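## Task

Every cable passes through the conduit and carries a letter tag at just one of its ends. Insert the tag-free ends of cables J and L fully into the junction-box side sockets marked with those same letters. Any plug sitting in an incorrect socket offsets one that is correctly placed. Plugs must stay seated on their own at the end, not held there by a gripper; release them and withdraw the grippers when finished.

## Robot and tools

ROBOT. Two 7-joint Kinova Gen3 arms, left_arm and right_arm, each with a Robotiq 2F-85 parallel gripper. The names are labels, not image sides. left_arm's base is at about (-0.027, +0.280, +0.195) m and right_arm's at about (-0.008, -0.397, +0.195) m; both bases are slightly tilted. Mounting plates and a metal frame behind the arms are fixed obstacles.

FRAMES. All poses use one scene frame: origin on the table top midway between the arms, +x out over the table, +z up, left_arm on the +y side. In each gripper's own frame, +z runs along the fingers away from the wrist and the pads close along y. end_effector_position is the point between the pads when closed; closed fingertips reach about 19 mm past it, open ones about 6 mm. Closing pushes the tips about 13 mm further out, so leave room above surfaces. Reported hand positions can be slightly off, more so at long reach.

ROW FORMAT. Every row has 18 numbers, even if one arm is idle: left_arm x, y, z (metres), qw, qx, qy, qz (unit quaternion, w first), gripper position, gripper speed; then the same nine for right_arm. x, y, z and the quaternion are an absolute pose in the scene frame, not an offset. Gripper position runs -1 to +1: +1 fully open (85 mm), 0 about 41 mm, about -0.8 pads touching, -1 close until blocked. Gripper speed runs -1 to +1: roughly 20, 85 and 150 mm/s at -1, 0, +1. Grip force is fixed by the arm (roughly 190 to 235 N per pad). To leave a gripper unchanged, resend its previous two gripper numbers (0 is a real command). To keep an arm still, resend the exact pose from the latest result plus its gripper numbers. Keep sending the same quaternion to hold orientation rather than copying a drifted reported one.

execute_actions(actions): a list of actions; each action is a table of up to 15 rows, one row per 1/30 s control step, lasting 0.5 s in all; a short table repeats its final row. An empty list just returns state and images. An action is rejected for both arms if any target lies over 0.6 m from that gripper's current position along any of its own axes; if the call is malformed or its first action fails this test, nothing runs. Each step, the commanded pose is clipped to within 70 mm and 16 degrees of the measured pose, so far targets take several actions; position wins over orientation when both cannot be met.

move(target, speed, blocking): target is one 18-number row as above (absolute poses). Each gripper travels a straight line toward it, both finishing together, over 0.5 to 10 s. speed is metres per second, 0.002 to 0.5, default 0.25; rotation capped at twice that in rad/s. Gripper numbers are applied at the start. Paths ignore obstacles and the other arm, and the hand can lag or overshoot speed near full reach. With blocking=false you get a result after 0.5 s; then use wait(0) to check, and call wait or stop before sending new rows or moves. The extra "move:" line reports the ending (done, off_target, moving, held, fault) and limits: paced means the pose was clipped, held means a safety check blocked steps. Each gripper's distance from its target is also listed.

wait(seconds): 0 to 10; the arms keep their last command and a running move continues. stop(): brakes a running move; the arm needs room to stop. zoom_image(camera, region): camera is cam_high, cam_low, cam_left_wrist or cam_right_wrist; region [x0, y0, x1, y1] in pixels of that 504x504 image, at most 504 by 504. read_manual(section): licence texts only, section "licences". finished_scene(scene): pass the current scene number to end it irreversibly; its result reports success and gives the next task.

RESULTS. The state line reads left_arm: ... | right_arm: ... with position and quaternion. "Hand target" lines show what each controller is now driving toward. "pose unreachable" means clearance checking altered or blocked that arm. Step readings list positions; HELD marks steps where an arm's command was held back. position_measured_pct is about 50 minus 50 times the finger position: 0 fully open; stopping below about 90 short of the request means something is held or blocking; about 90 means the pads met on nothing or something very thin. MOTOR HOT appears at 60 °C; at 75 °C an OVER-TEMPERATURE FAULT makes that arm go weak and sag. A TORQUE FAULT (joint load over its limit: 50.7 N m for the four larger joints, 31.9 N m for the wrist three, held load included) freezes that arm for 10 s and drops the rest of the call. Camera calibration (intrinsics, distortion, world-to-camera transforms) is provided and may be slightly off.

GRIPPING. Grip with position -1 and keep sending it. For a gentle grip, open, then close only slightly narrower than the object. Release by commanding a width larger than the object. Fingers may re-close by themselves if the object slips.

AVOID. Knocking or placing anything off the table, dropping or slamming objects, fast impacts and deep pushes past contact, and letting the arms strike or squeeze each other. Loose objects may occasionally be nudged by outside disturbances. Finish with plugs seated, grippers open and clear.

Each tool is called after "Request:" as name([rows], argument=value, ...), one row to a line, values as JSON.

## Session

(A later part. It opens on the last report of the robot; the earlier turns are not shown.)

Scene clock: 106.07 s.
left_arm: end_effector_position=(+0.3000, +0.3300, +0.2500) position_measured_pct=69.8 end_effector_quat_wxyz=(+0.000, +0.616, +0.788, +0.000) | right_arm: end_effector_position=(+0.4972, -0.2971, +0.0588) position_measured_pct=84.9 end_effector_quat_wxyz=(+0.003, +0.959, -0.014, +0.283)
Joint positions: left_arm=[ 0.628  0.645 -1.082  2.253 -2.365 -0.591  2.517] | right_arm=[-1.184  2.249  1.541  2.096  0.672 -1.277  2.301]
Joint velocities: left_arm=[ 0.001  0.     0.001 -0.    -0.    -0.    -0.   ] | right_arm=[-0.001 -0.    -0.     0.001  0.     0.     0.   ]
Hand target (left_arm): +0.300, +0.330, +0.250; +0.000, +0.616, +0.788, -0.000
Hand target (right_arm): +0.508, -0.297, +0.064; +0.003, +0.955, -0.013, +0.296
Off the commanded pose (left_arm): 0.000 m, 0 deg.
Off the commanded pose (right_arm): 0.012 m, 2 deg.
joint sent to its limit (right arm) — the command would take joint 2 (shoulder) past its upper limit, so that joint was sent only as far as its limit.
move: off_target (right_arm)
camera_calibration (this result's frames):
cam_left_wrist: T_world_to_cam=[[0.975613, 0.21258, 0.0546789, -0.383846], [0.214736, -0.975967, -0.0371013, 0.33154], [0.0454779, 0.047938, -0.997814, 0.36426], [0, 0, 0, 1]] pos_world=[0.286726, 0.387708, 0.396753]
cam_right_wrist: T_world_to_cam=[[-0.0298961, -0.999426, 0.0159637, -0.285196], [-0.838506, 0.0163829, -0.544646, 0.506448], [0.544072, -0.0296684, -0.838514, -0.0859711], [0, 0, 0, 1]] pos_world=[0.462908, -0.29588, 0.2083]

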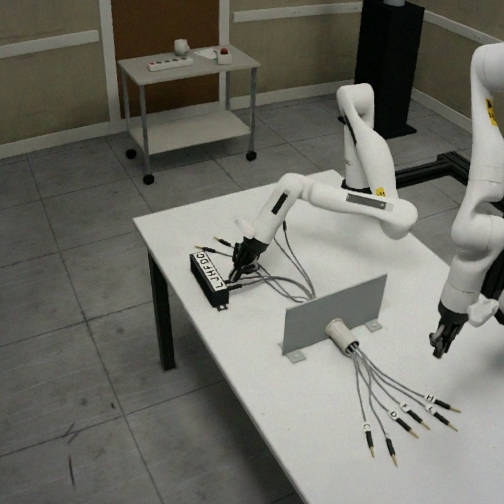

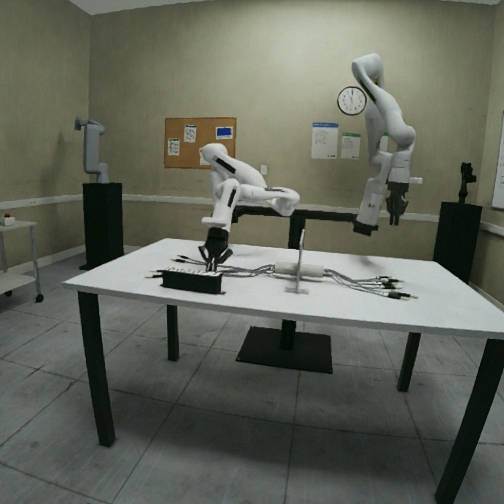

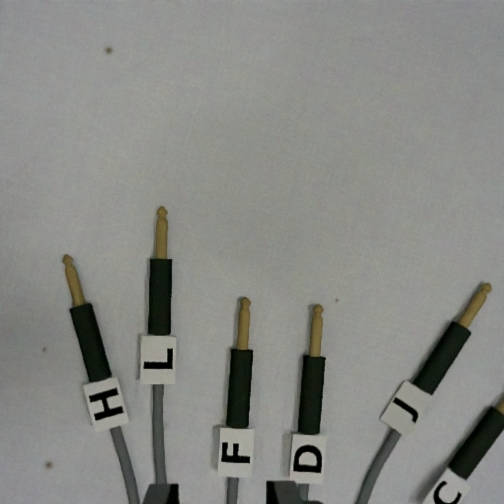

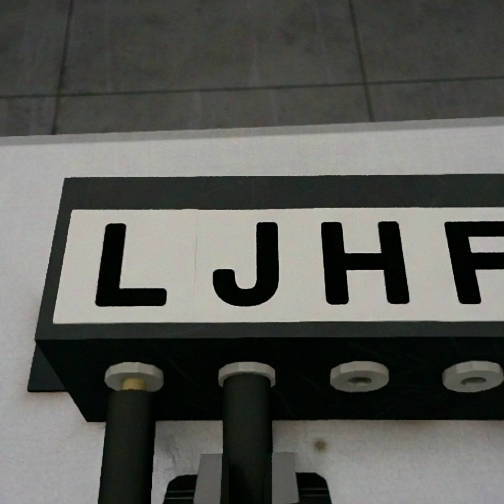

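J seated. Same for L.

Request:
execute_actions([
  [[0.3,0.33,0.25,0,0.616,0.788,0,-0.4,0,0.497,-0.297,0.0588,0.003,0.959,-0.013,0.283,-1,0]],
  [[0.3,0.33,0.25,0,0.616,0.788,0,-0.4,0,0.497,-0.297,0.0588,0.003,0.959,-0.013,0.283,-0.48,0]],
  [[0.3,0.33,0.25,0,0.616,0.788,0,-0.4,0,0.495,-0.297,0.078,0.003,0.962,-0.013,0.274,-0.48,0]],
  [[0.3,0.33,0.25,0,0.616,0.788,0,-0.4,0,0.495,-0.297,0.078,0.003,0.962,-0.013,0.274,-0.48,0]],
  [[0.3,0.33,0.25,0,0.616,0.788,0,-0.4,0,0.494,-0.267,0.078,0.003,0.962,-0.013,0.274,-0.48,0]],
  [[0.3,0.33,0.25,0,0.616,0.788,0,-0.4,0,0.494,-0.267,0.078,0.003,0.962,-0.013,0.274,-0.48,0]],
])

Request:
move(target=[0.3,0.33,0.25,0,0.616,0.788,0,-0.4,0,0.494,-0.267,0.056,0.003,0.962,-0.013,0.274,-0.48,0], speed=0.03)

Request:
move(target=[0.3,0.33,0.25,0,0.616,0.788,0,-0.4,0,0.494,-0.267,0.056,0.003,0.962,-0.013,0.274,-1,0])

Request:
move(target=[0.3,0.33,0.25,0,0.616,0.788,0,-0.4,0,0.509,-0.267,0.059,0.003,0.957,-0.013,0.29,-1,0], speed=0.008)

Scene clock: 109.30 s.
left_arm: end_effector_position=(+0.3000, +0.3300, +0.2500) position_measured_pct=69.8 end_effector_quat_wxyz=(+0.000, +0.616, +0.788, +0.000) | right_arm: end_effector_position=(+0.4940, -0.2670, +0.0780) position_measured_pct=74.2 end_effector_quat_wxyz=(+0.003, +0.962, -0.013, +0.274)
Joint positions: left_arm=[ 0.628  0.645 -1.082  2.253 -2.365 -0.591  2.517] | right_arm=[-1.231  2.187  1.573  2.075  0.786 -1.262  2.239]
Joint velocities: left_arm=[-0.    -0.003  0.002  0.     0.     0.001  0.   ] | right_arm=[ 0.     0.     0.     0.    -0.     0.001  0.   ]
Hand target (left_arm): +0.300, +0.330, +0.250; +0.000, +0.616, +0.788, -0.000
Hand target (right_arm): +0.494, -0.267, +0.078; +0.003, +0.962, -0.013, +0.274
Off the commanded pose (left_arm): 0.000 m, 0 deg.
Off the commanded pose (right_arm): 0.000 m, 0 deg.
Step readings (end_effector_position; steps 1 to 15: 1st action; 16 to 30: 2nd action; 31 to 45: 3rd action; 46 to 60: 4th action; 61 to 75: 5th action; 76 to 90: 6th action):
0: left_arm (+0.3000, +0.3300, +0.2500) | right_arm (+0.4972, -0.2971, +0.0588)
1: left_arm (+0.3000, +0.3300, +0.2500) | right_arm (+0.4967, -0.2969, +0.0587)
2: left_arm (+0.3000, +0.3300, +0.2500) | right_arm (+0.4964, -0.2970, +0.0591)
4: left_arm (+0.3000, +0.3300, +0.2500) | right_arm (+0.4963, -0.2970, +0.0588)
8: left_arm (+0.3000, +0.3300, +0.2500) | right_arm (+0.4962, -0.2971, +0.0588)
15: left_arm (+0.3000, +0.3300, +0.2500) | right_arm (+0.4962, -0.2971, +0.0588)
16: left_arm (+0.3000, +0.3300, +0.2500) | right_arm (+0.4962, -0.2971, +0.0588)
17: left_arm (+0.3000, +0.3300, +0.2500) | right_arm (+0.4963, -0.2972, +0.0587)
19: left_arm (+0.3000, +0.3300, +0.2500) | right_arm (+0.4963, -0.2972, +0.0584)
23: left_arm (+0.3000, +0.3300, +0.2500) | right_arm (+0.4970, -0.2969, +0.0589)
30: left_arm (+0.3000, +0.3300, +0.2500) | right_arm (+0.4970, -0.2970, +0.0588)
31: left_arm (+0.3000, +0.3300, +0.2500) | right_arm (+0.4969, -0.2970, +0.0592)
32: left_arm (+0.3000, +0.3300, +0.2500) | right_arm (+0.4966, -0.2971, +0.0612)
34: left_arm (+0.3000, +0.3300, +0.2500) | right_arm (+0.4961, -0.2972, +0.0701)
38: left_arm (+0.3000, +0.3300, +0.2500) | right_arm (+0.4951, -0.2970, +0.0773)
45: left_arm (+0.3000, +0.3300, +0.2500) | right_arm (+0.4949, -0.2971, +0.0779)
46: left_arm (+0.3000, +0.3300, +0.2500) | right_arm (+0.4950, -0.2970, +0.0779)
47: left_arm (+0.3000, +0.3300, +0.2500) | right_arm (+0.4950, -0.2970, +0.0779)
49: left_arm (+0.3000, +0.3300, +0.2500) | right_arm (+0.4950, -0.2970, +0.0780)
53: left_arm (+0.3000, +0.3300, +0.2500) | right_arm (+0.4950, -0.2970, +0.0780)
60: left_arm (+0.3000, +0.3300, +0.2500) | right_arm (+0.4950, -0.2970, +0.0780)
61: left_arm (+0.3000, +0.3300, +0.2500) | right_arm (+0.4950, -0.2964, +0.0781)
62: left_arm (+0.3000, +0.3300, +0.2500) | right_arm (+0.4947, -0.2936, +0.0782)
64: left_arm (+0.3000, +0.3300, +0.2500) | right_arm (+0.4940, -0.2809, +0.0784)
68: left_arm (+0.3000, +0.3300, +0.2500) | right_arm (+0.4943, -0.2688, +0.0781)
75: left_arm (+0.3000, +0.3300, +0.2500) | right_arm (+0.4940, -0.2673, +0.0779)
76: left_arm (+0.3000, +0.3300, +0.2500) | right_arm (+0.4940, -0.2672, +0.0780)
77: left_arm (+0.3000, +0.3300, +0.2500) | right_arm (+0.4940, -0.2672, +0.0780)
79: left_arm (+0.3000, +0.3300, +0.2500) | right_arm (+0.4940, -0.2671, +0.0780)
83: left_arm (+0.3000, +0.3300, +0.2500) | right_arm (+0.4940, -0.2670, +0.0780)
90: end_effector_position above
camera_calibration (this result's frames):
cam_left_wrist: T_world_to_cam=[[0.975613, 0.212579, 0.0546789, -0.383846], [0.214736, -0.975967, -0.0371013, 0.33154], [0.0454779, 0.047938, -0.997814, 0.36426], [0, 0, 0, 1]] pos_world=[0.286726, 0.387708, 0.396753]
cam_right_wrist: T_world_to_cam=[[-0.028655, -0.999437, 0.0174556, -0.25626], [-0.848792, 0.0151052, -0.52851, 0.517272], [0.527949, -0.0299607, -0.848747, -0.0585365], [0, 0, 0, 1]] pos_world=[0.462618, -0.265683, 0.228174]

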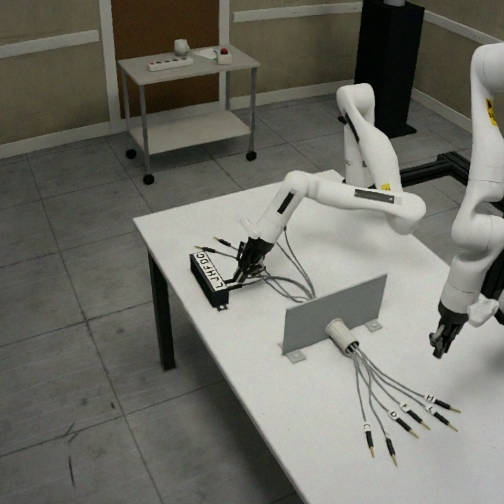

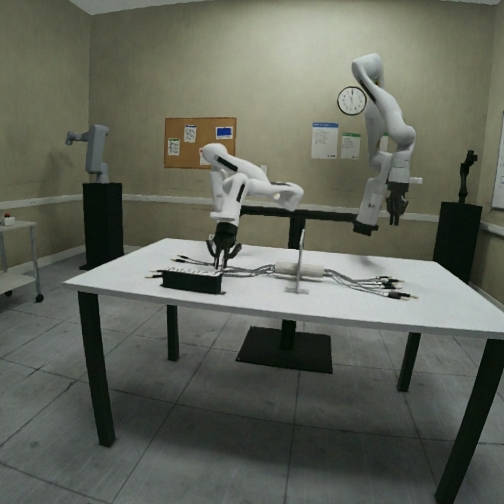

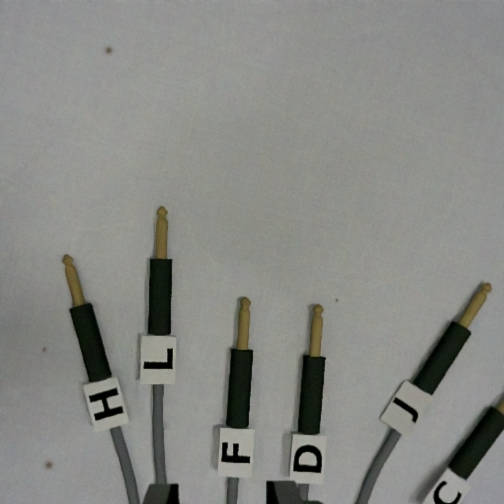

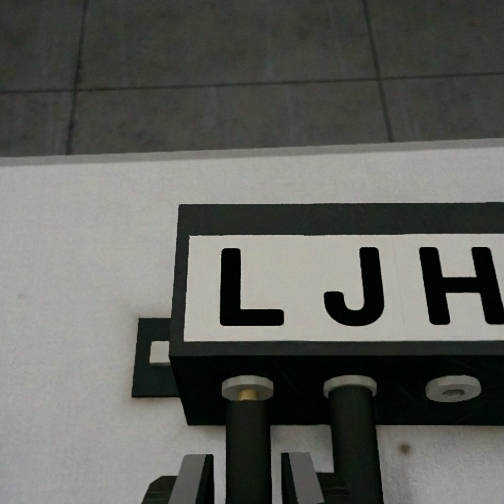

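Scene clock: 110.30 s.
left_arm: end_effector_position=(+0.3000, +0.3300, +0.2500) position_measured_pct=69.8 end_effector_quat_wxyz=(+0.000, +0.616, +0.788, +0.000) | right_arm: end_effector_position=(+0.4940, -0.2669, +0.0561) position_measured_pct=74.2 end_effector_quat_wxyz=(+0.003, +0.962, -0.013, +0.274)
Joint positions: left_arm=[ 0.628  0.645 -1.082  2.253 -2.365 -0.591  2.517] | right_arm=[-1.241  2.228  1.537  2.049  0.742 -1.233  2.219]
Joint velocities: left_arm=[-0.001  0.     0.001 -0.     0.001 -0.     0.   ] | right_arm=[-0.001  0.003 -0.001 -0.    -0.001  0.003  0.   ]
Hand target (left_arm): +0.300, +0.330, +0.250; +0.000, +0.616, +0.788, -0.000
Hand target (right_arm): +0.494, -0.267, +0.056; +0.003, +0.962, -0.013, +0.274
Off the commanded pose (left_arm): 0.000 m, 0 deg.
Off the commanded pose (right_arm): 0.000 m, 0 deg.
move: done
camera_calibration (this result's frames):
cam_left_wrist: T_world_to_cam=[[0.975613, 0.21258, 0.0546789, -0.383846], [0.214736, -0.975967, -0.0371013, 0.33154], [0.0454779, 0.047938, -0.997814, 0.36426], [0, 0, 0, 1]] pos_world=[0.286726, 0.387708, 0.396753]
cam_right_wrist: T_world_to_cam=[[-0.0287758, -0.999438, 0.017168, -0.255745], [-0.848814, 0.0153612, -0.528468, 0.505807], [0.527907, -0.0297795, -0.84878, -0.0770713], [0, 0, 0, 1]] pos_world=[0.462664, -0.265666, 0.206277]

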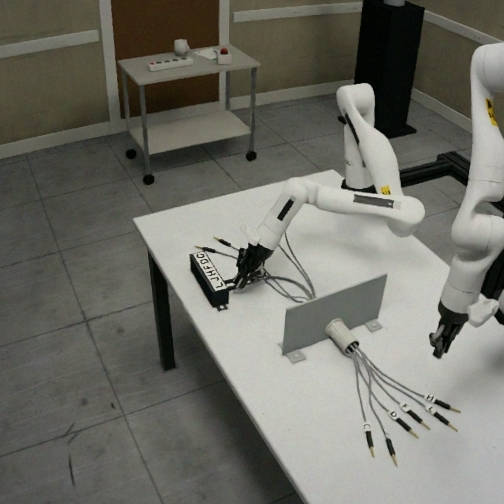

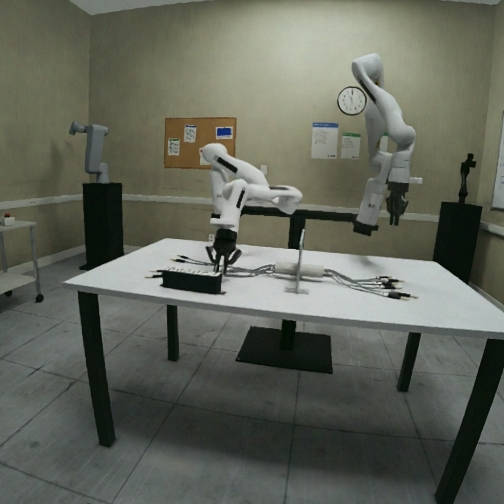

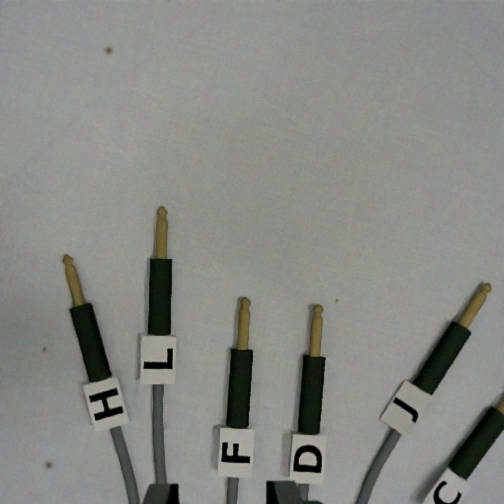

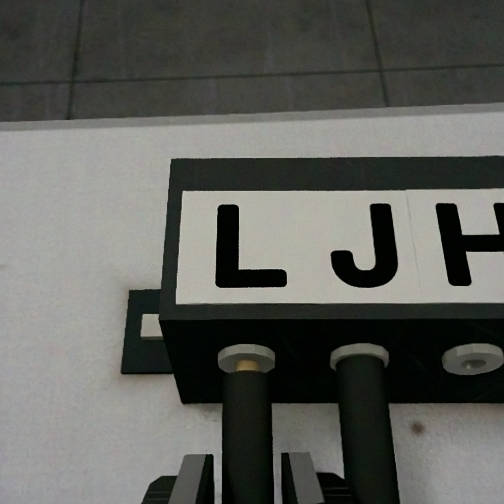

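Scene clock: 111.00 s.
left_arm: end_effector_position=(+0.3000, +0.3300, +0.2500) position_measured_pct=69.8 end_effector_quat_wxyz=(+0.000, +0.616, +0.788, +0.000) | right_arm: end_effector_position=(+0.4939, -0.2669, +0.0566) position_measured_pct=84.1 end_effector_quat_wxyz=(+0.003, +0.962, -0.013, +0.274)
Joint positions: left_arm=[ 0.628  0.645 -1.082  2.253 -2.365 -0.591  2.517] | right_arm=[-1.242  2.228  1.538  2.05   0.742 -1.233  2.219]
Joint velocities: left_arm=[ 0.     0.001  0.    -0.     0.001  0.001 -0.   ] | right_arm=[ 0.001  0.001 -0.001 -0.001 -0.    -0.001 -0.   ]
Hand target (left_arm): +0.300, +0.330, +0.250; +0.000, +0.616, +0.788, -0.000
Hand target (right_arm): +0.494, -0.267, +0.056; +0.003, +0.962, -0.013, +0.274
Off the commanded pose (left_arm): 0.000 m, 0 deg.
Off the commanded pose (right_arm): 0.001 m, 0 deg.
move: done
camera_calibration (this result's frames):
cam_left_wrist: T_world_to_cam=[[0.975613, 0.21258, 0.054679, -0.383846], [0.214736, -0.975967, -0.0371013, 0.33154], [0.0454779, 0.0479381, -0.997814, 0.36426], [0, 0, 0, 1]] pos_world=[0.286726, 0.387708, 0.396753]
cam_right_wrist: T_world_to_cam=[[-0.0289507, -0.999433, 0.0172028, -0.255619], [-0.848442, 0.0154704, -0.529063, 0.50582], [0.528496, -0.0299123, -0.848408, -0.076873], [0, 0, 0, 1]] pos_world=[0.462386, -0.265599, 0.206788]

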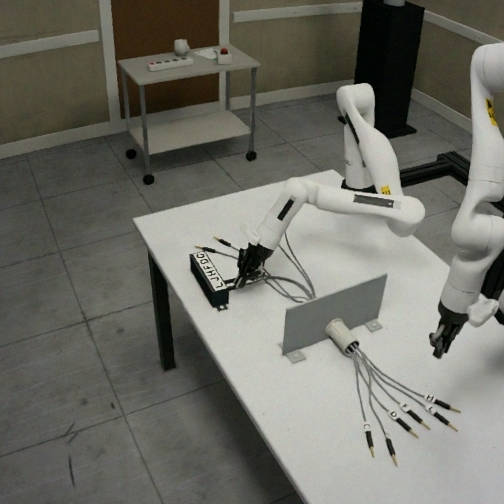

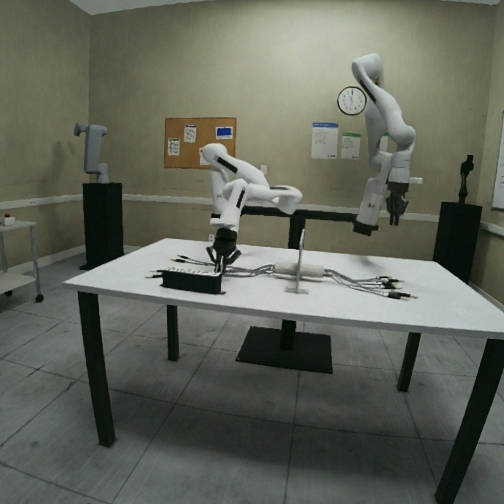

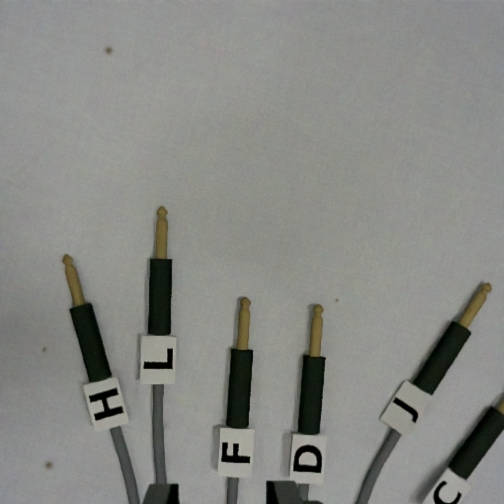

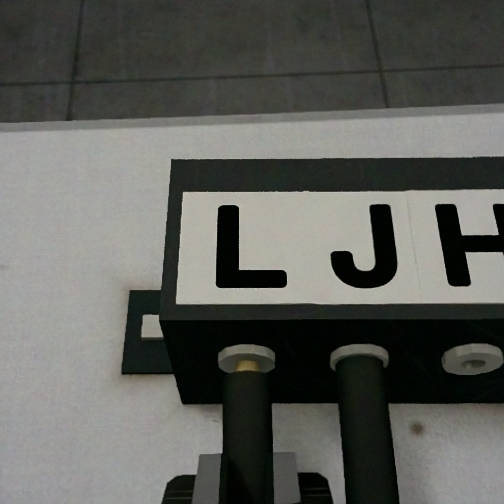

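Scene clock: 113.27 s.
left_arm: end_effector_position=(+0.3000, +0.3300, +0.2500) position_measured_pct=69.8 end_effector_quat_wxyz=(+0.000, +0.616, +0.788, +0.000) | right_arm: end_effector_position=(+0.4952, -0.2666, +0.0561) position_measured_pct=84.1 end_effector_quat_wxyz=(+0.003, +0.961, -0.013, +0.276)
Joint positions: left_arm=[ 0.628  0.645 -1.082  2.253 -2.365 -0.591  2.517] | right_arm=[-1.241  2.247  1.555  2.047  0.737 -1.245  2.2  ]
Joint velocities: left_arm=[-0.    -0.     0.001  0.    -0.001 -0.    -0.   ] | right_arm=[-0.    -0.    -0.001  0.    -0.001 -0.001  0.   ]
Hand target (left_arm): +0.300, +0.330, +0.250; +0.000, +0.616, +0.788, -0.000
Hand target (right_arm): +0.508, -0.267, +0.059; +0.003, +0.957, -0.013, +0.290
Off the commanded pose (left_arm): 0.000 m, 0 deg.
Off the commanded pose (right_arm): 0.014 m, 2 deg.
joint sent to its limit (right arm) — the command would take joint 2 (shoulder) past its upper limit, so that joint was sent only as far as its limit.
move: off_target (right_arm)
camera_calibration (this result's frames):
cam_left_wrist: T_world_to_cam=[[0.975613, 0.21258, 0.0546789, -0.383846], [0.214736, -0.975967, -0.0371012, 0.33154], [0.0454778, 0.0479379, -0.997814, 0.36426], [0, 0, 0, 1]] pos_world=[0.286726, 0.387708, 0.396753]
cam_right_wrist: T_world_to_cam=[[-0.0287944, -0.999437, 0.01721, -0.255403], [-0.846792, 0.0152409, -0.531705, 0.505936], [0.531144, -0.0298834, -0.846755, -0.0794226], [0, 0, 0, 1]] pos_world=[0.463254, -0.265343, 0.206153]

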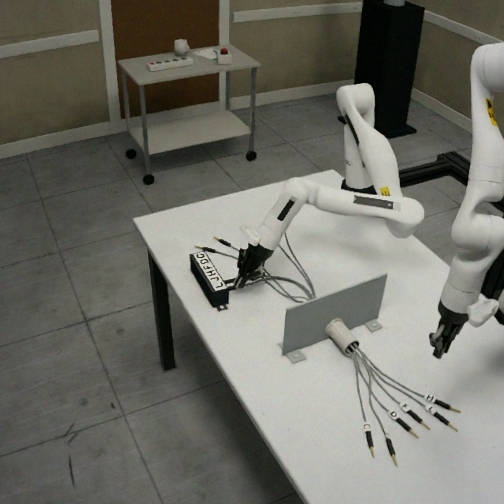

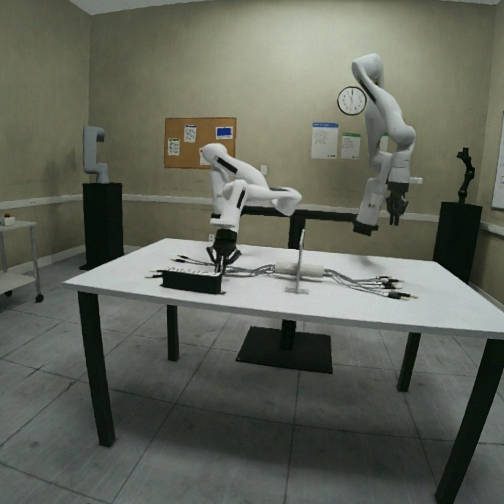

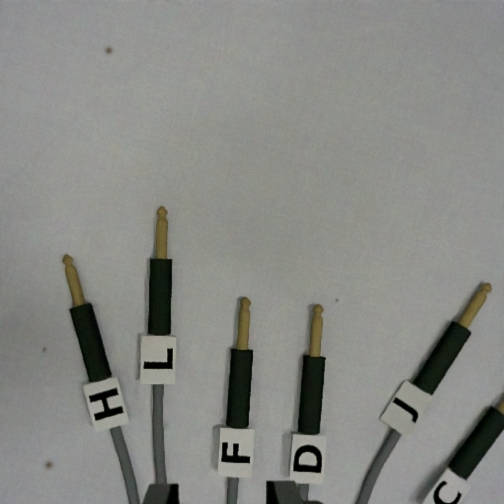

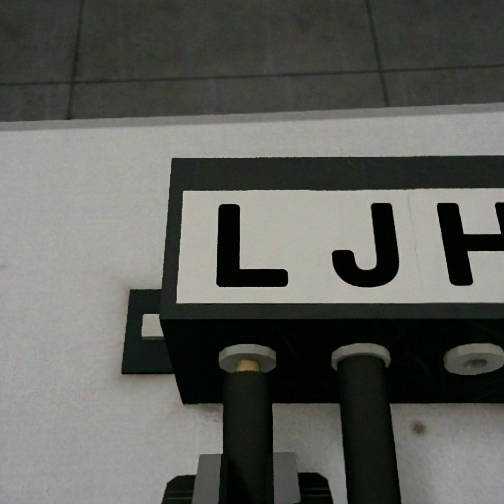

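Request:
move(target=[0.3,0.33,0.25,0,0.616,0.788,0,-0.4,0,0.509,-0.267,0.062,0.003,0.955,-0.013,0.297,-1,0], speed=0.008)

Scene clock: 116.57 s.
left_arm: end_effector_position=(+0.3000, +0.3300, +0.2500) position_measured_pct=69.8 end_effector_quat_wxyz=(+0.000, +0.616, +0.788, +0.000) | right_arm: end_effector_position=(+0.4963, -0.2668, +0.0565) position_measured_pct=84.1 end_effector_quat_wxyz=(+0.003, +0.959, -0.013, +0.282)
Joint positions: left_arm=[ 0.628  0.645 -1.082  2.253 -2.365 -0.591  2.517] | right_arm=[-1.248  2.249  1.545  2.051  0.723 -1.232  2.206]
Joint velocities: left_arm=[-0.     0.002  0.001  0.    -0.001  0.     0.   ] | right_arm=[-0.001 -0.    -0.     0.001 -0.001 -0.     0.   ]
Hand target (left_arm): +0.300, +0.330, +0.250; +0.000, +0.616, +0.788, -0.000
Hand target (right_arm): +0.508, -0.267, +0.062; +0.003, +0.955, -0.013, +0.297
Off the commanded pose (left_arm): 0.000 m, 0 deg.
Off the commanded pose (right_arm): 0.014 m, 2 deg.
joint sent to its limit (right arm) — the command would take joint 2 (shoulder) past its upper limit, so that joint was sent only as far as its limit.
move: off_target (right_arm)
camera_calibration (this result's frames):
cam_left_wrist: T_world_to_cam=[[0.975613, 0.212579, 0.054679, -0.383846], [0.214736, -0.975967, -0.0371012, 0.33154], [0.045478, 0.047938, -0.997814, 0.36426], [0, 0, 0, 1]] pos_world=[0.286726, 0.387708, 0.396753]
cam_right_wrist: T_world_to_cam=[[-0.0280545, -0.999463, 0.0169375, -0.255881], [-0.839914, 0.014382, -0.542529, 0.504074], [0.541994, -0.0294464, -0.839866, -0.0853099], [0, 0, 0, 1]] pos_world=[0.462437, -0.265505, 0.20616]

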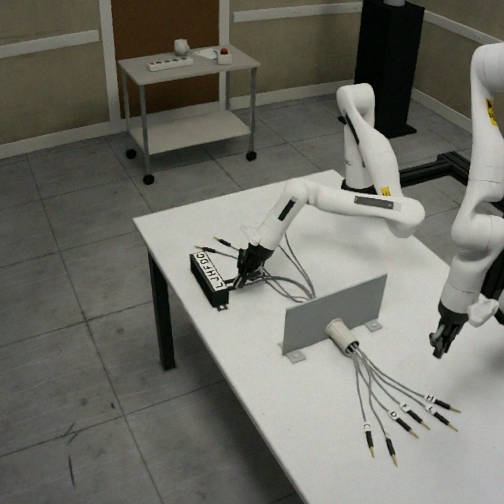

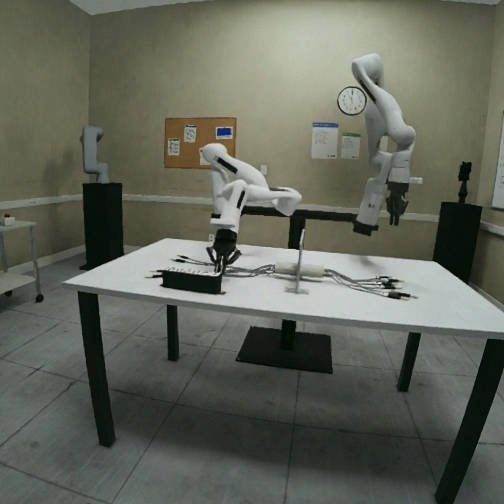

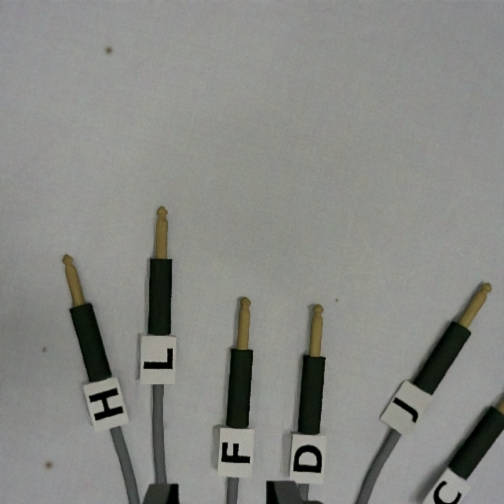

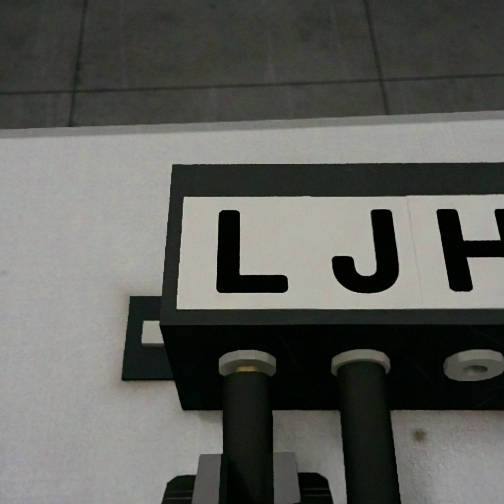

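Request:
move(target=[0.3,0.33,0.25,0,0.616,0.788,0,-0.4,0,0.511,-0.267,0.060,0.003,0.957,-0.013,0.29,-1,0], speed=0.008)

Request:
move(target=[0.3,0.33,0.25,0,0.616,0.788,0,-0.4,0,0.512,-0.267,0.062,0.003,0.955,-0.013,0.297,-1,0], speed=0.008)

Scene clock: 118.80 s.
left_arm: end_effector_position=(+0.3000, +0.3300, +0.2500) position_measured_pct=69.8 end_effector_quat_wxyz=(+0.000, +0.616, +0.788, +0.000) | right_arm: end_effector_position=(+0.4981, -0.2668, +0.0564) position_measured_pct=84.1 end_effector_quat_wxyz=(+0.003, +0.961, -0.013, +0.276)
Joint positions: left_arm=[ 0.628  0.645 -1.082  2.253 -2.365 -0.591  2.517] | right_arm=[-1.233  2.248  1.563  2.04   0.738 -1.246  2.197]
Joint velocities: left_arm=[-0.001 -0.001 -0.001 -0.    -0.001 -0.001 -0.   ] | right_arm=[ 0.001  0.001  0.     0.001 -0.001  0.001 -0.001]
Hand target (left_arm): +0.300, +0.330, +0.250; +0.000, +0.616, +0.788, -0.000
Hand target (right_arm): +0.510, -0.267, +0.060; +0.003, +0.957, -0.013, +0.290
Off the commanded pose (left_arm): 0.000 m, 0 deg.
Off the commanded pose (right_arm): 0.013 m, 2 deg.
joint sent to its limit (right arm) — the command would take joint 2 (shoulder) past its upper limit, so that joint was sent only as far as its limit.
move: off_target (right_arm)
camera_calibration (this result's frames):
cam_left_wrist: T_world_to_cam=[[0.975613, 0.21258, 0.0546788, -0.383846], [0.214737, -0.975967, -0.0371012, 0.33154], [0.0454777, 0.0479379, -0.997814, 0.36426], [0, 0, 0, 1]] pos_world=[0.286726, 0.387708, 0.396753]
cam_right_wrist: T_world_to_cam=[[-0.0284646, -0.999441, 0.0175247, -0.255632], [-0.846324, 0.0147673, -0.532463, 0.508278], [0.531907, -0.0299879, -0.846272, -0.0811675], [0, 0, 0, 1]] pos_world=[0.466065, -0.265429, 0.206429]

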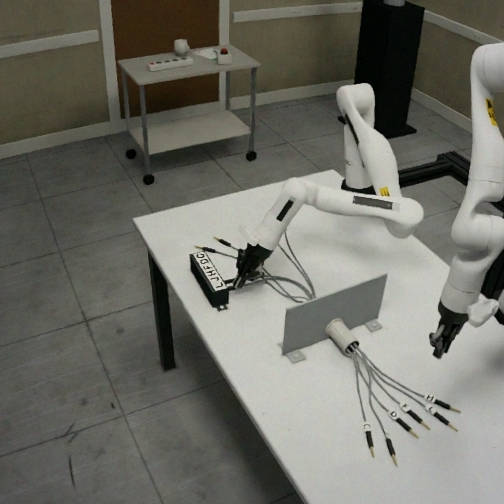

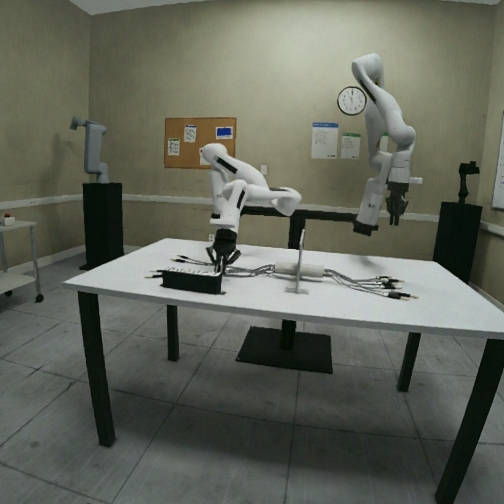

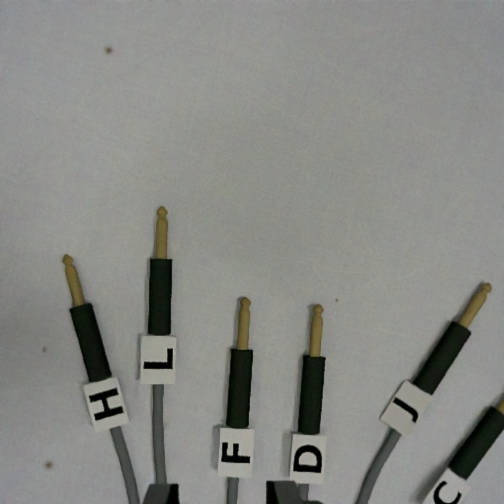

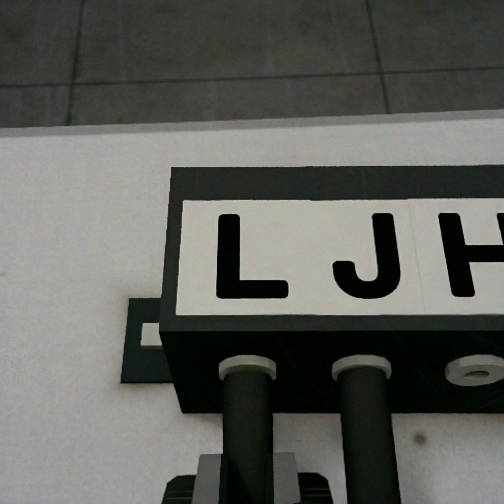

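Scene clock: 121.73 s.
left_arm: end_effector_position=(+0.3000, +0.3300, +0.2500) position_measured_pct=69.8 end_effector_quat_wxyz=(+0.000, +0.616, +0.788, +0.000) | right_arm: end_effector_position=(+0.4988, -0.2668, +0.0568) position_measured_pct=84.1 end_effector_quat_wxyz=(+0.003, +0.959, -0.013, +0.282)
Joint positions: left_arm=[ 0.628  0.645 -1.082  2.253 -2.365 -0.591  2.517] | right_arm=[-1.24   2.249  1.553  2.044  0.726 -1.233  2.203]
Joint velocities: left_arm=[ 0.     0.001 -0.001  0.    -0.    -0.    -0.   ] | right_arm=[ 0.001 -0.     0.     0.002 -0.001 -0.001  0.   ]
Hand target (left_arm): +0.300, +0.330, +0.250; +0.000, +0.616, +0.788, -0.000
Hand target (right_arm): +0.511, -0.267, +0.062; +0.003, +0.955, -0.013, +0.297
Off the commanded pose (left_arm): 0.000 m, 0 deg.
Off the commanded pose (right_arm): 0.014 m, 2 deg.
joint sent to its limit (right arm) — the command would take joint 2 (shoulder) past its upper limit, so that joint was sent only as far as its limit.
move: off_target (right_arm)
camera_calibration (this result's frames):
cam_left_wrist: T_world_to_cam=[[0.975613, 0.21258, 0.054679, -0.383846], [0.214736, -0.975967, -0.0371012, 0.33154], [0.0454779, 0.0479379, -0.997814, 0.36426], [0, 0, 0, 1]] pos_world=[0.286726, 0.387708, 0.396753]
cam_right_wrist: T_world_to_cam=[[-0.0281024, -0.999457, 0.0171963, -0.255831], [-0.840142, 0.0142943, -0.542178, 0.506385], [0.541638, -0.0296838, -0.840087, -0.0863489], [0, 0, 0, 1]] pos_world=[0.465015, -0.265493, 0.20641]

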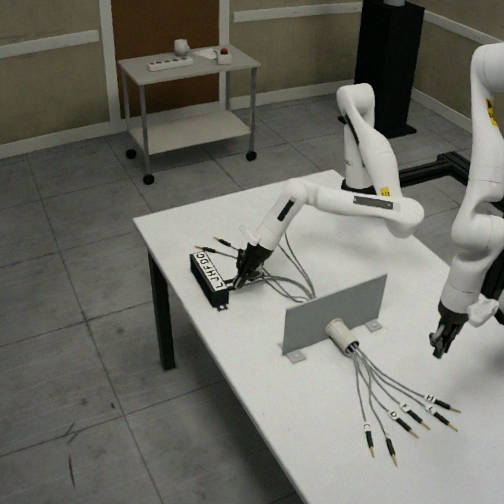

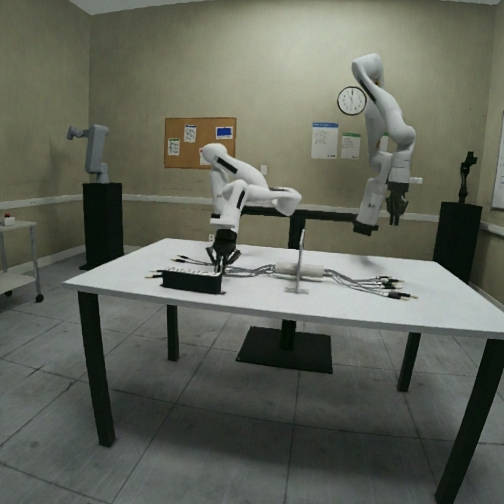

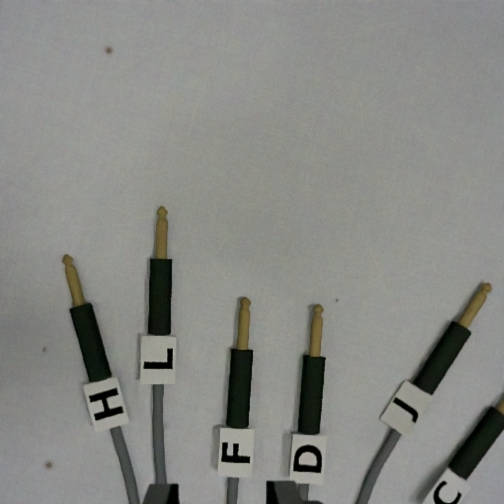

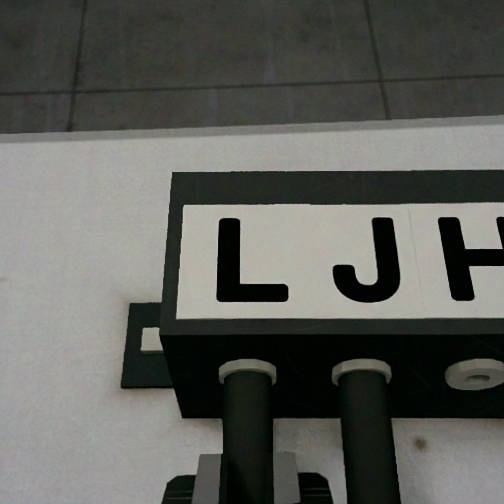

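Request:
move(target=[0.3,0.33,0.25,0,0.616,0.788,0,-0.4,0,0.4988,-0.2668,0.0568,0.003,0.959,-0.013,0.282,-1,0])

Request:
move(target=[0.3,0.33,0.25,0,0.616,0.788,0,-0.4,0,0.4988,-0.2668,0.0568,0.003,0.959,-0.013,0.282,-0.48,0])

Request:
move(target=[0.3,0.33,0.25,0,0.616,0.788,0,-0.4,0,0.47,-0.2668,0.16,0.003,0.959,-0.013,0.282,-0.48,0], speed=0.1)

Request:
finished_scene(scene=1)

Scene clock: 122.57 s.
left_arm: end_effector_position=(+0.3000, +0.3300, +0.2500) position_measured_pct=69.8 end_effector_quat_wxyz=(+0.000, +0.616, +0.788, +0.000) | right_arm: end_effector_position=(+0.4977, -0.2668, +0.0567) position_measured_pct=84.1 end_effector_quat_wxyz=(+0.003, +0.960, -0.013, +0.281)
Joint positions: left_arm=[ 0.628  0.645 -1.082  2.253 -2.365 -0.591  2.517] | right_arm=[-1.243  2.249  1.551  2.046  0.728 -1.234  2.202]
Joint velocities: left_arm=[ 0.001  0.    -0.001 -0.     0.    -0.001  0.   ] | right_arm=[ 0.     0.     0.001  0.     0.001 -0.001 -0.001]
Hand target (left_arm): +0.300, +0.330, +0.250; +0.000, +0.616, +0.788, -0.000
Hand target (right_arm): +0.499, -0.267, +0.057; +0.003, +0.959, -0.013, +0.282
Off the commanded pose (left_arm): 0.000 m, 0 deg.
Off the commanded pose (right_arm): 0.001 m, 0 deg.
move: done
camera_calibration (this result's frames):
cam_left_wrist: T_world_to_cam=[[0.975613, 0.212579, 0.0546789, -0.383846], [0.214736, -0.975967, -0.0371012, 0.33154], [0.0454779, 0.0479379, -0.997814, 0.36426], [0, 0, 0, 1]] pos_world=[0.286726, 0.387708, 0.396753]
cam_right_wrist: T_world_to_cam=[[-0.0290958, -0.99943, 0.0171414, -0.255316], [-0.84089, 0.0152017, -0.540993, 0.505946], [0.540424, -0.0301546, -0.840852, -0.0853019], [0, 0, 0, 1]] pos_world=[0.464115, -0.265434, 0.206363]

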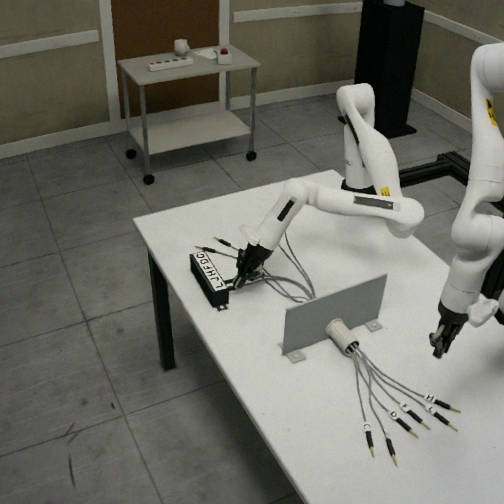

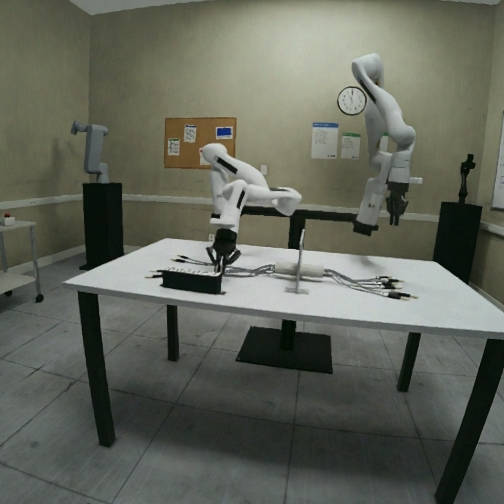

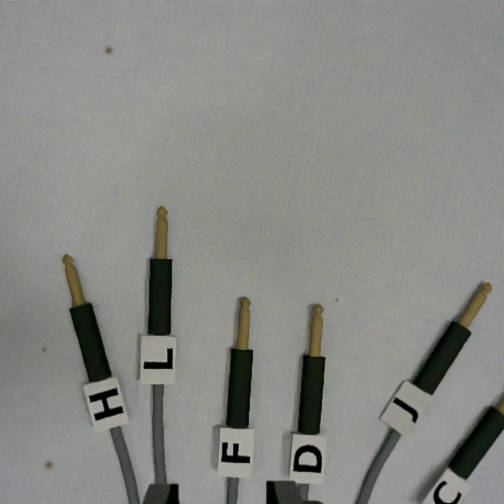

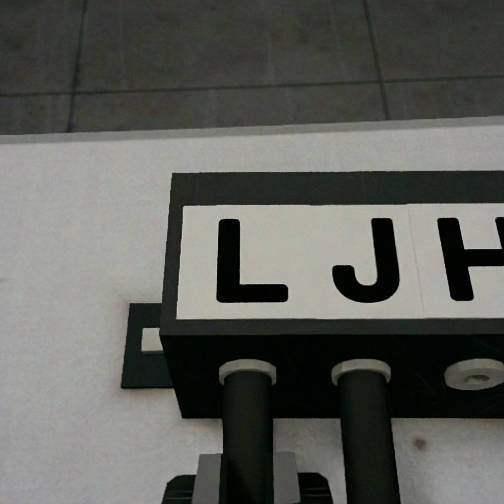

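Scene clock: 123.27 s.
left_arm: end_effector_position=(+0.3000, +0.3300, +0.2500) position_measured_pct=69.8 end_effector_quat_wxyz=(+0.000, +0.616, +0.788, +0.000) | right_arm: end_effector_position=(+0.4988, -0.2667, +0.0569) position_measured_pct=74.2 end_effector_quat_wxyz=(+0.003, +0.959, -0.013, +0.282)
Joint positions: left_arm=[ 0.628  0.645 -1.082  2.253 -2.365 -0.591  2.517] | right_arm=[-1.242  2.249  1.552  2.045  0.726 -1.231  2.202]
Joint velocities: left_arm=[-0. -0.  0. -0.  0.  0.  0.] | right_arm=[ 0.     0.    -0.001  0.001  0.     0.002  0.   ]
Hand target (left_arm): +0.300, +0.330, +0.250; +0.000, +0.616, +0.788, -0.000
Hand target (right_arm): +0.499, -0.267, +0.057; +0.003, +0.959, -0.013, +0.282
Off the commanded pose (left_arm): 0.000 m, 0 deg.
Off the commanded pose (right_arm): 0.000 m, 0 deg.
move: done
camera_calibration (this result's frames):
cam_left_wrist: T_world_to_cam=[[0.975613, 0.21258, 0.0546787, -0.383846], [0.214736, -0.975967, -0.0371014, 0.33154], [0.0454776, 0.0479381, -0.997814, 0.36426], [0, 0, 0, 1]] pos_world=[0.286726, 0.387708, 0.396753]
cam_right_wrist: T_world_to_cam=[[-0.02898, -0.999436, 0.0169918, -0.25528], [-0.839645, 0.0151162, -0.542926, 0.506441], [0.542363, -0.0300011, -0.839609, -0.0867314], [0, 0, 0, 1]] pos_world=[0.464872, -0.265393, 0.206477]

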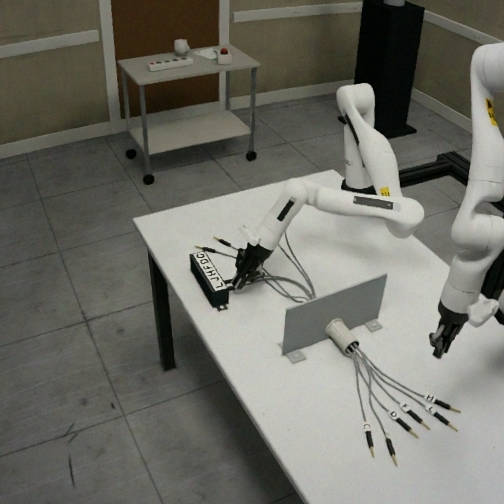

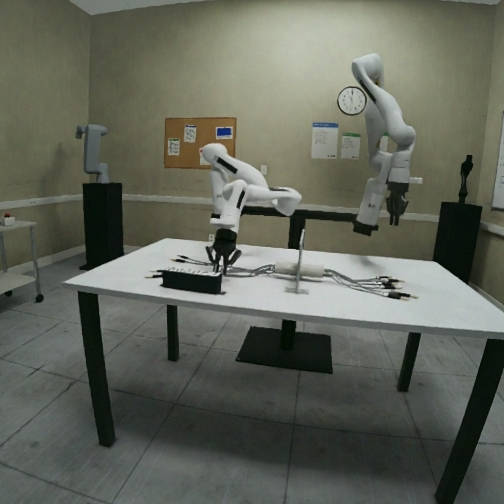

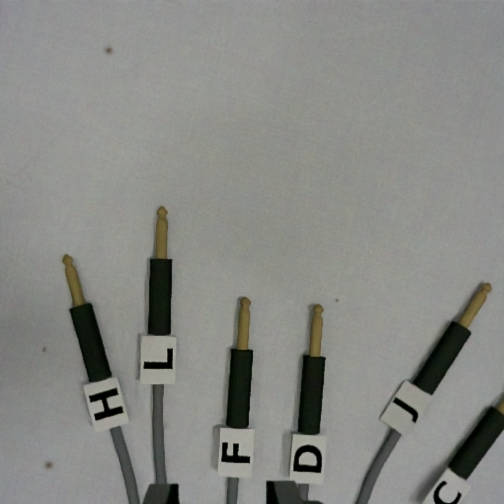

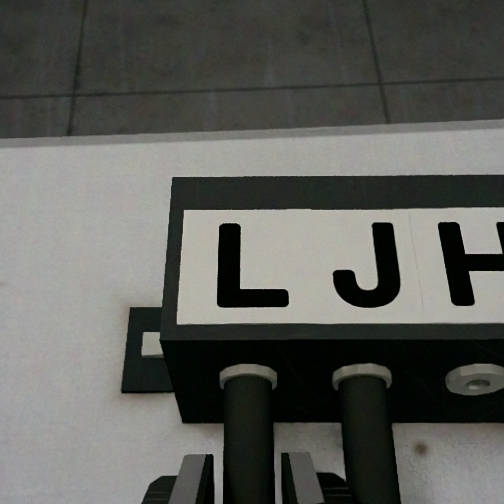

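Scene clock: 124.70 s.
left_arm: end_effector_position=(+0.3000, +0.3300, +0.2500) position_measured_pct=69.8 end_effector_quat_wxyz=(+0.000, +0.616, +0.788, +0.000) | right_arm: end_effector_position=(+0.4699, -0.2671, +0.1598) position_measured_pct=74.2 end_effector_quat_wxyz=(+0.003, +0.959, -0.013, +0.282)
Joint positions: left_arm=[ 0.628  0.645 -1.082  2.253 -2.365 -0.591  2.517] | right_arm=[-1.261  2.061  1.703  2.218  0.946 -1.37   2.305]
Joint velocities: left_arm=[ 0.     0.001  0.     0.    -0.002 -0.     0.   ] | right_arm=[ 0.001 -0.004  0.003  0.     0.003 -0.003 -0.   ]
Hand target (left_arm): +0.300, +0.330, +0.250; +0.000, +0.616, +0.788, -0.000
Hand target (right_arm): +0.470, -0.267, +0.160; +0.003, +0.959, -0.013, +0.282
Off the commanded pose (left_arm): 0.000 m, 0 deg.
Off the commanded pose (right_arm): 0.000 m, 0 deg.
move: done
camera_calibration (this result's frames):
cam_left_wrist: T_world_to_cam=[[0.975613, 0.21258, 0.0546791, -0.383846], [0.214736, -0.975967, -0.0371013, 0.33154], [0.045478, 0.047938, -0.997814, 0.36426], [0, 0, 0, 1]] pos_world=[0.286726, 0.387708, 0.396753]
cam_right_wrist: T_world_to_cam=[[-0.0290838, -0.999417, 0.0178831, -0.25833], [-0.839595, 0.0147164, -0.543013, 0.537934], [0.542433, -0.0308075, -0.839534, 0.0150794], [0, 0, 0, 1]] pos_world=[0.435954, -0.265631, 0.309384]

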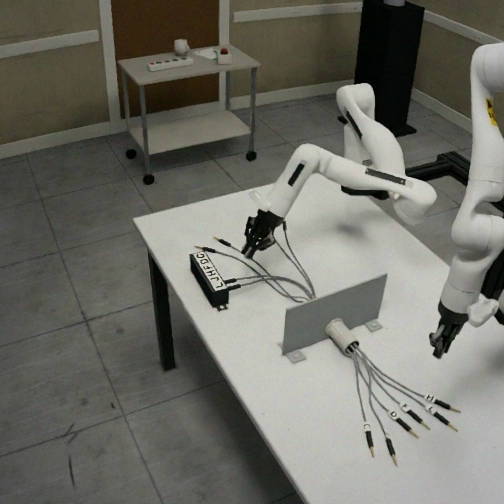

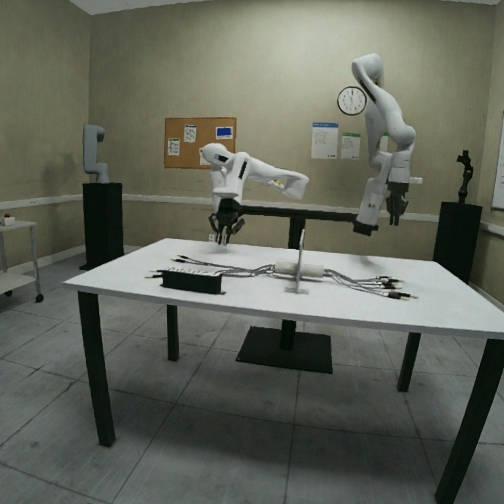

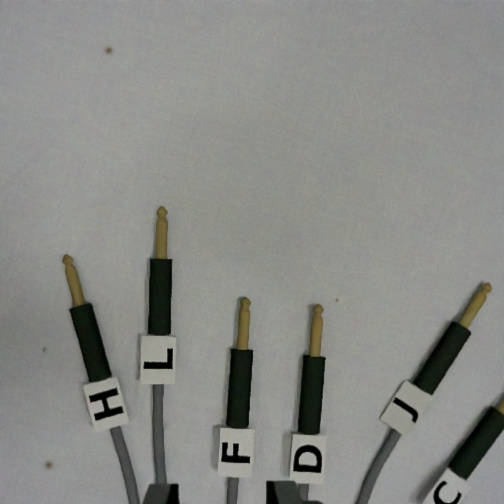

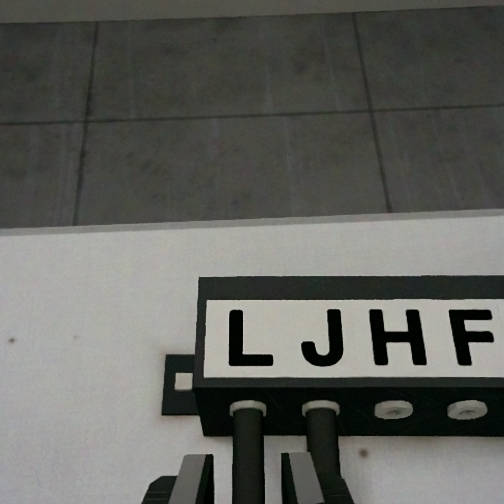

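The scene is finished: the task was done.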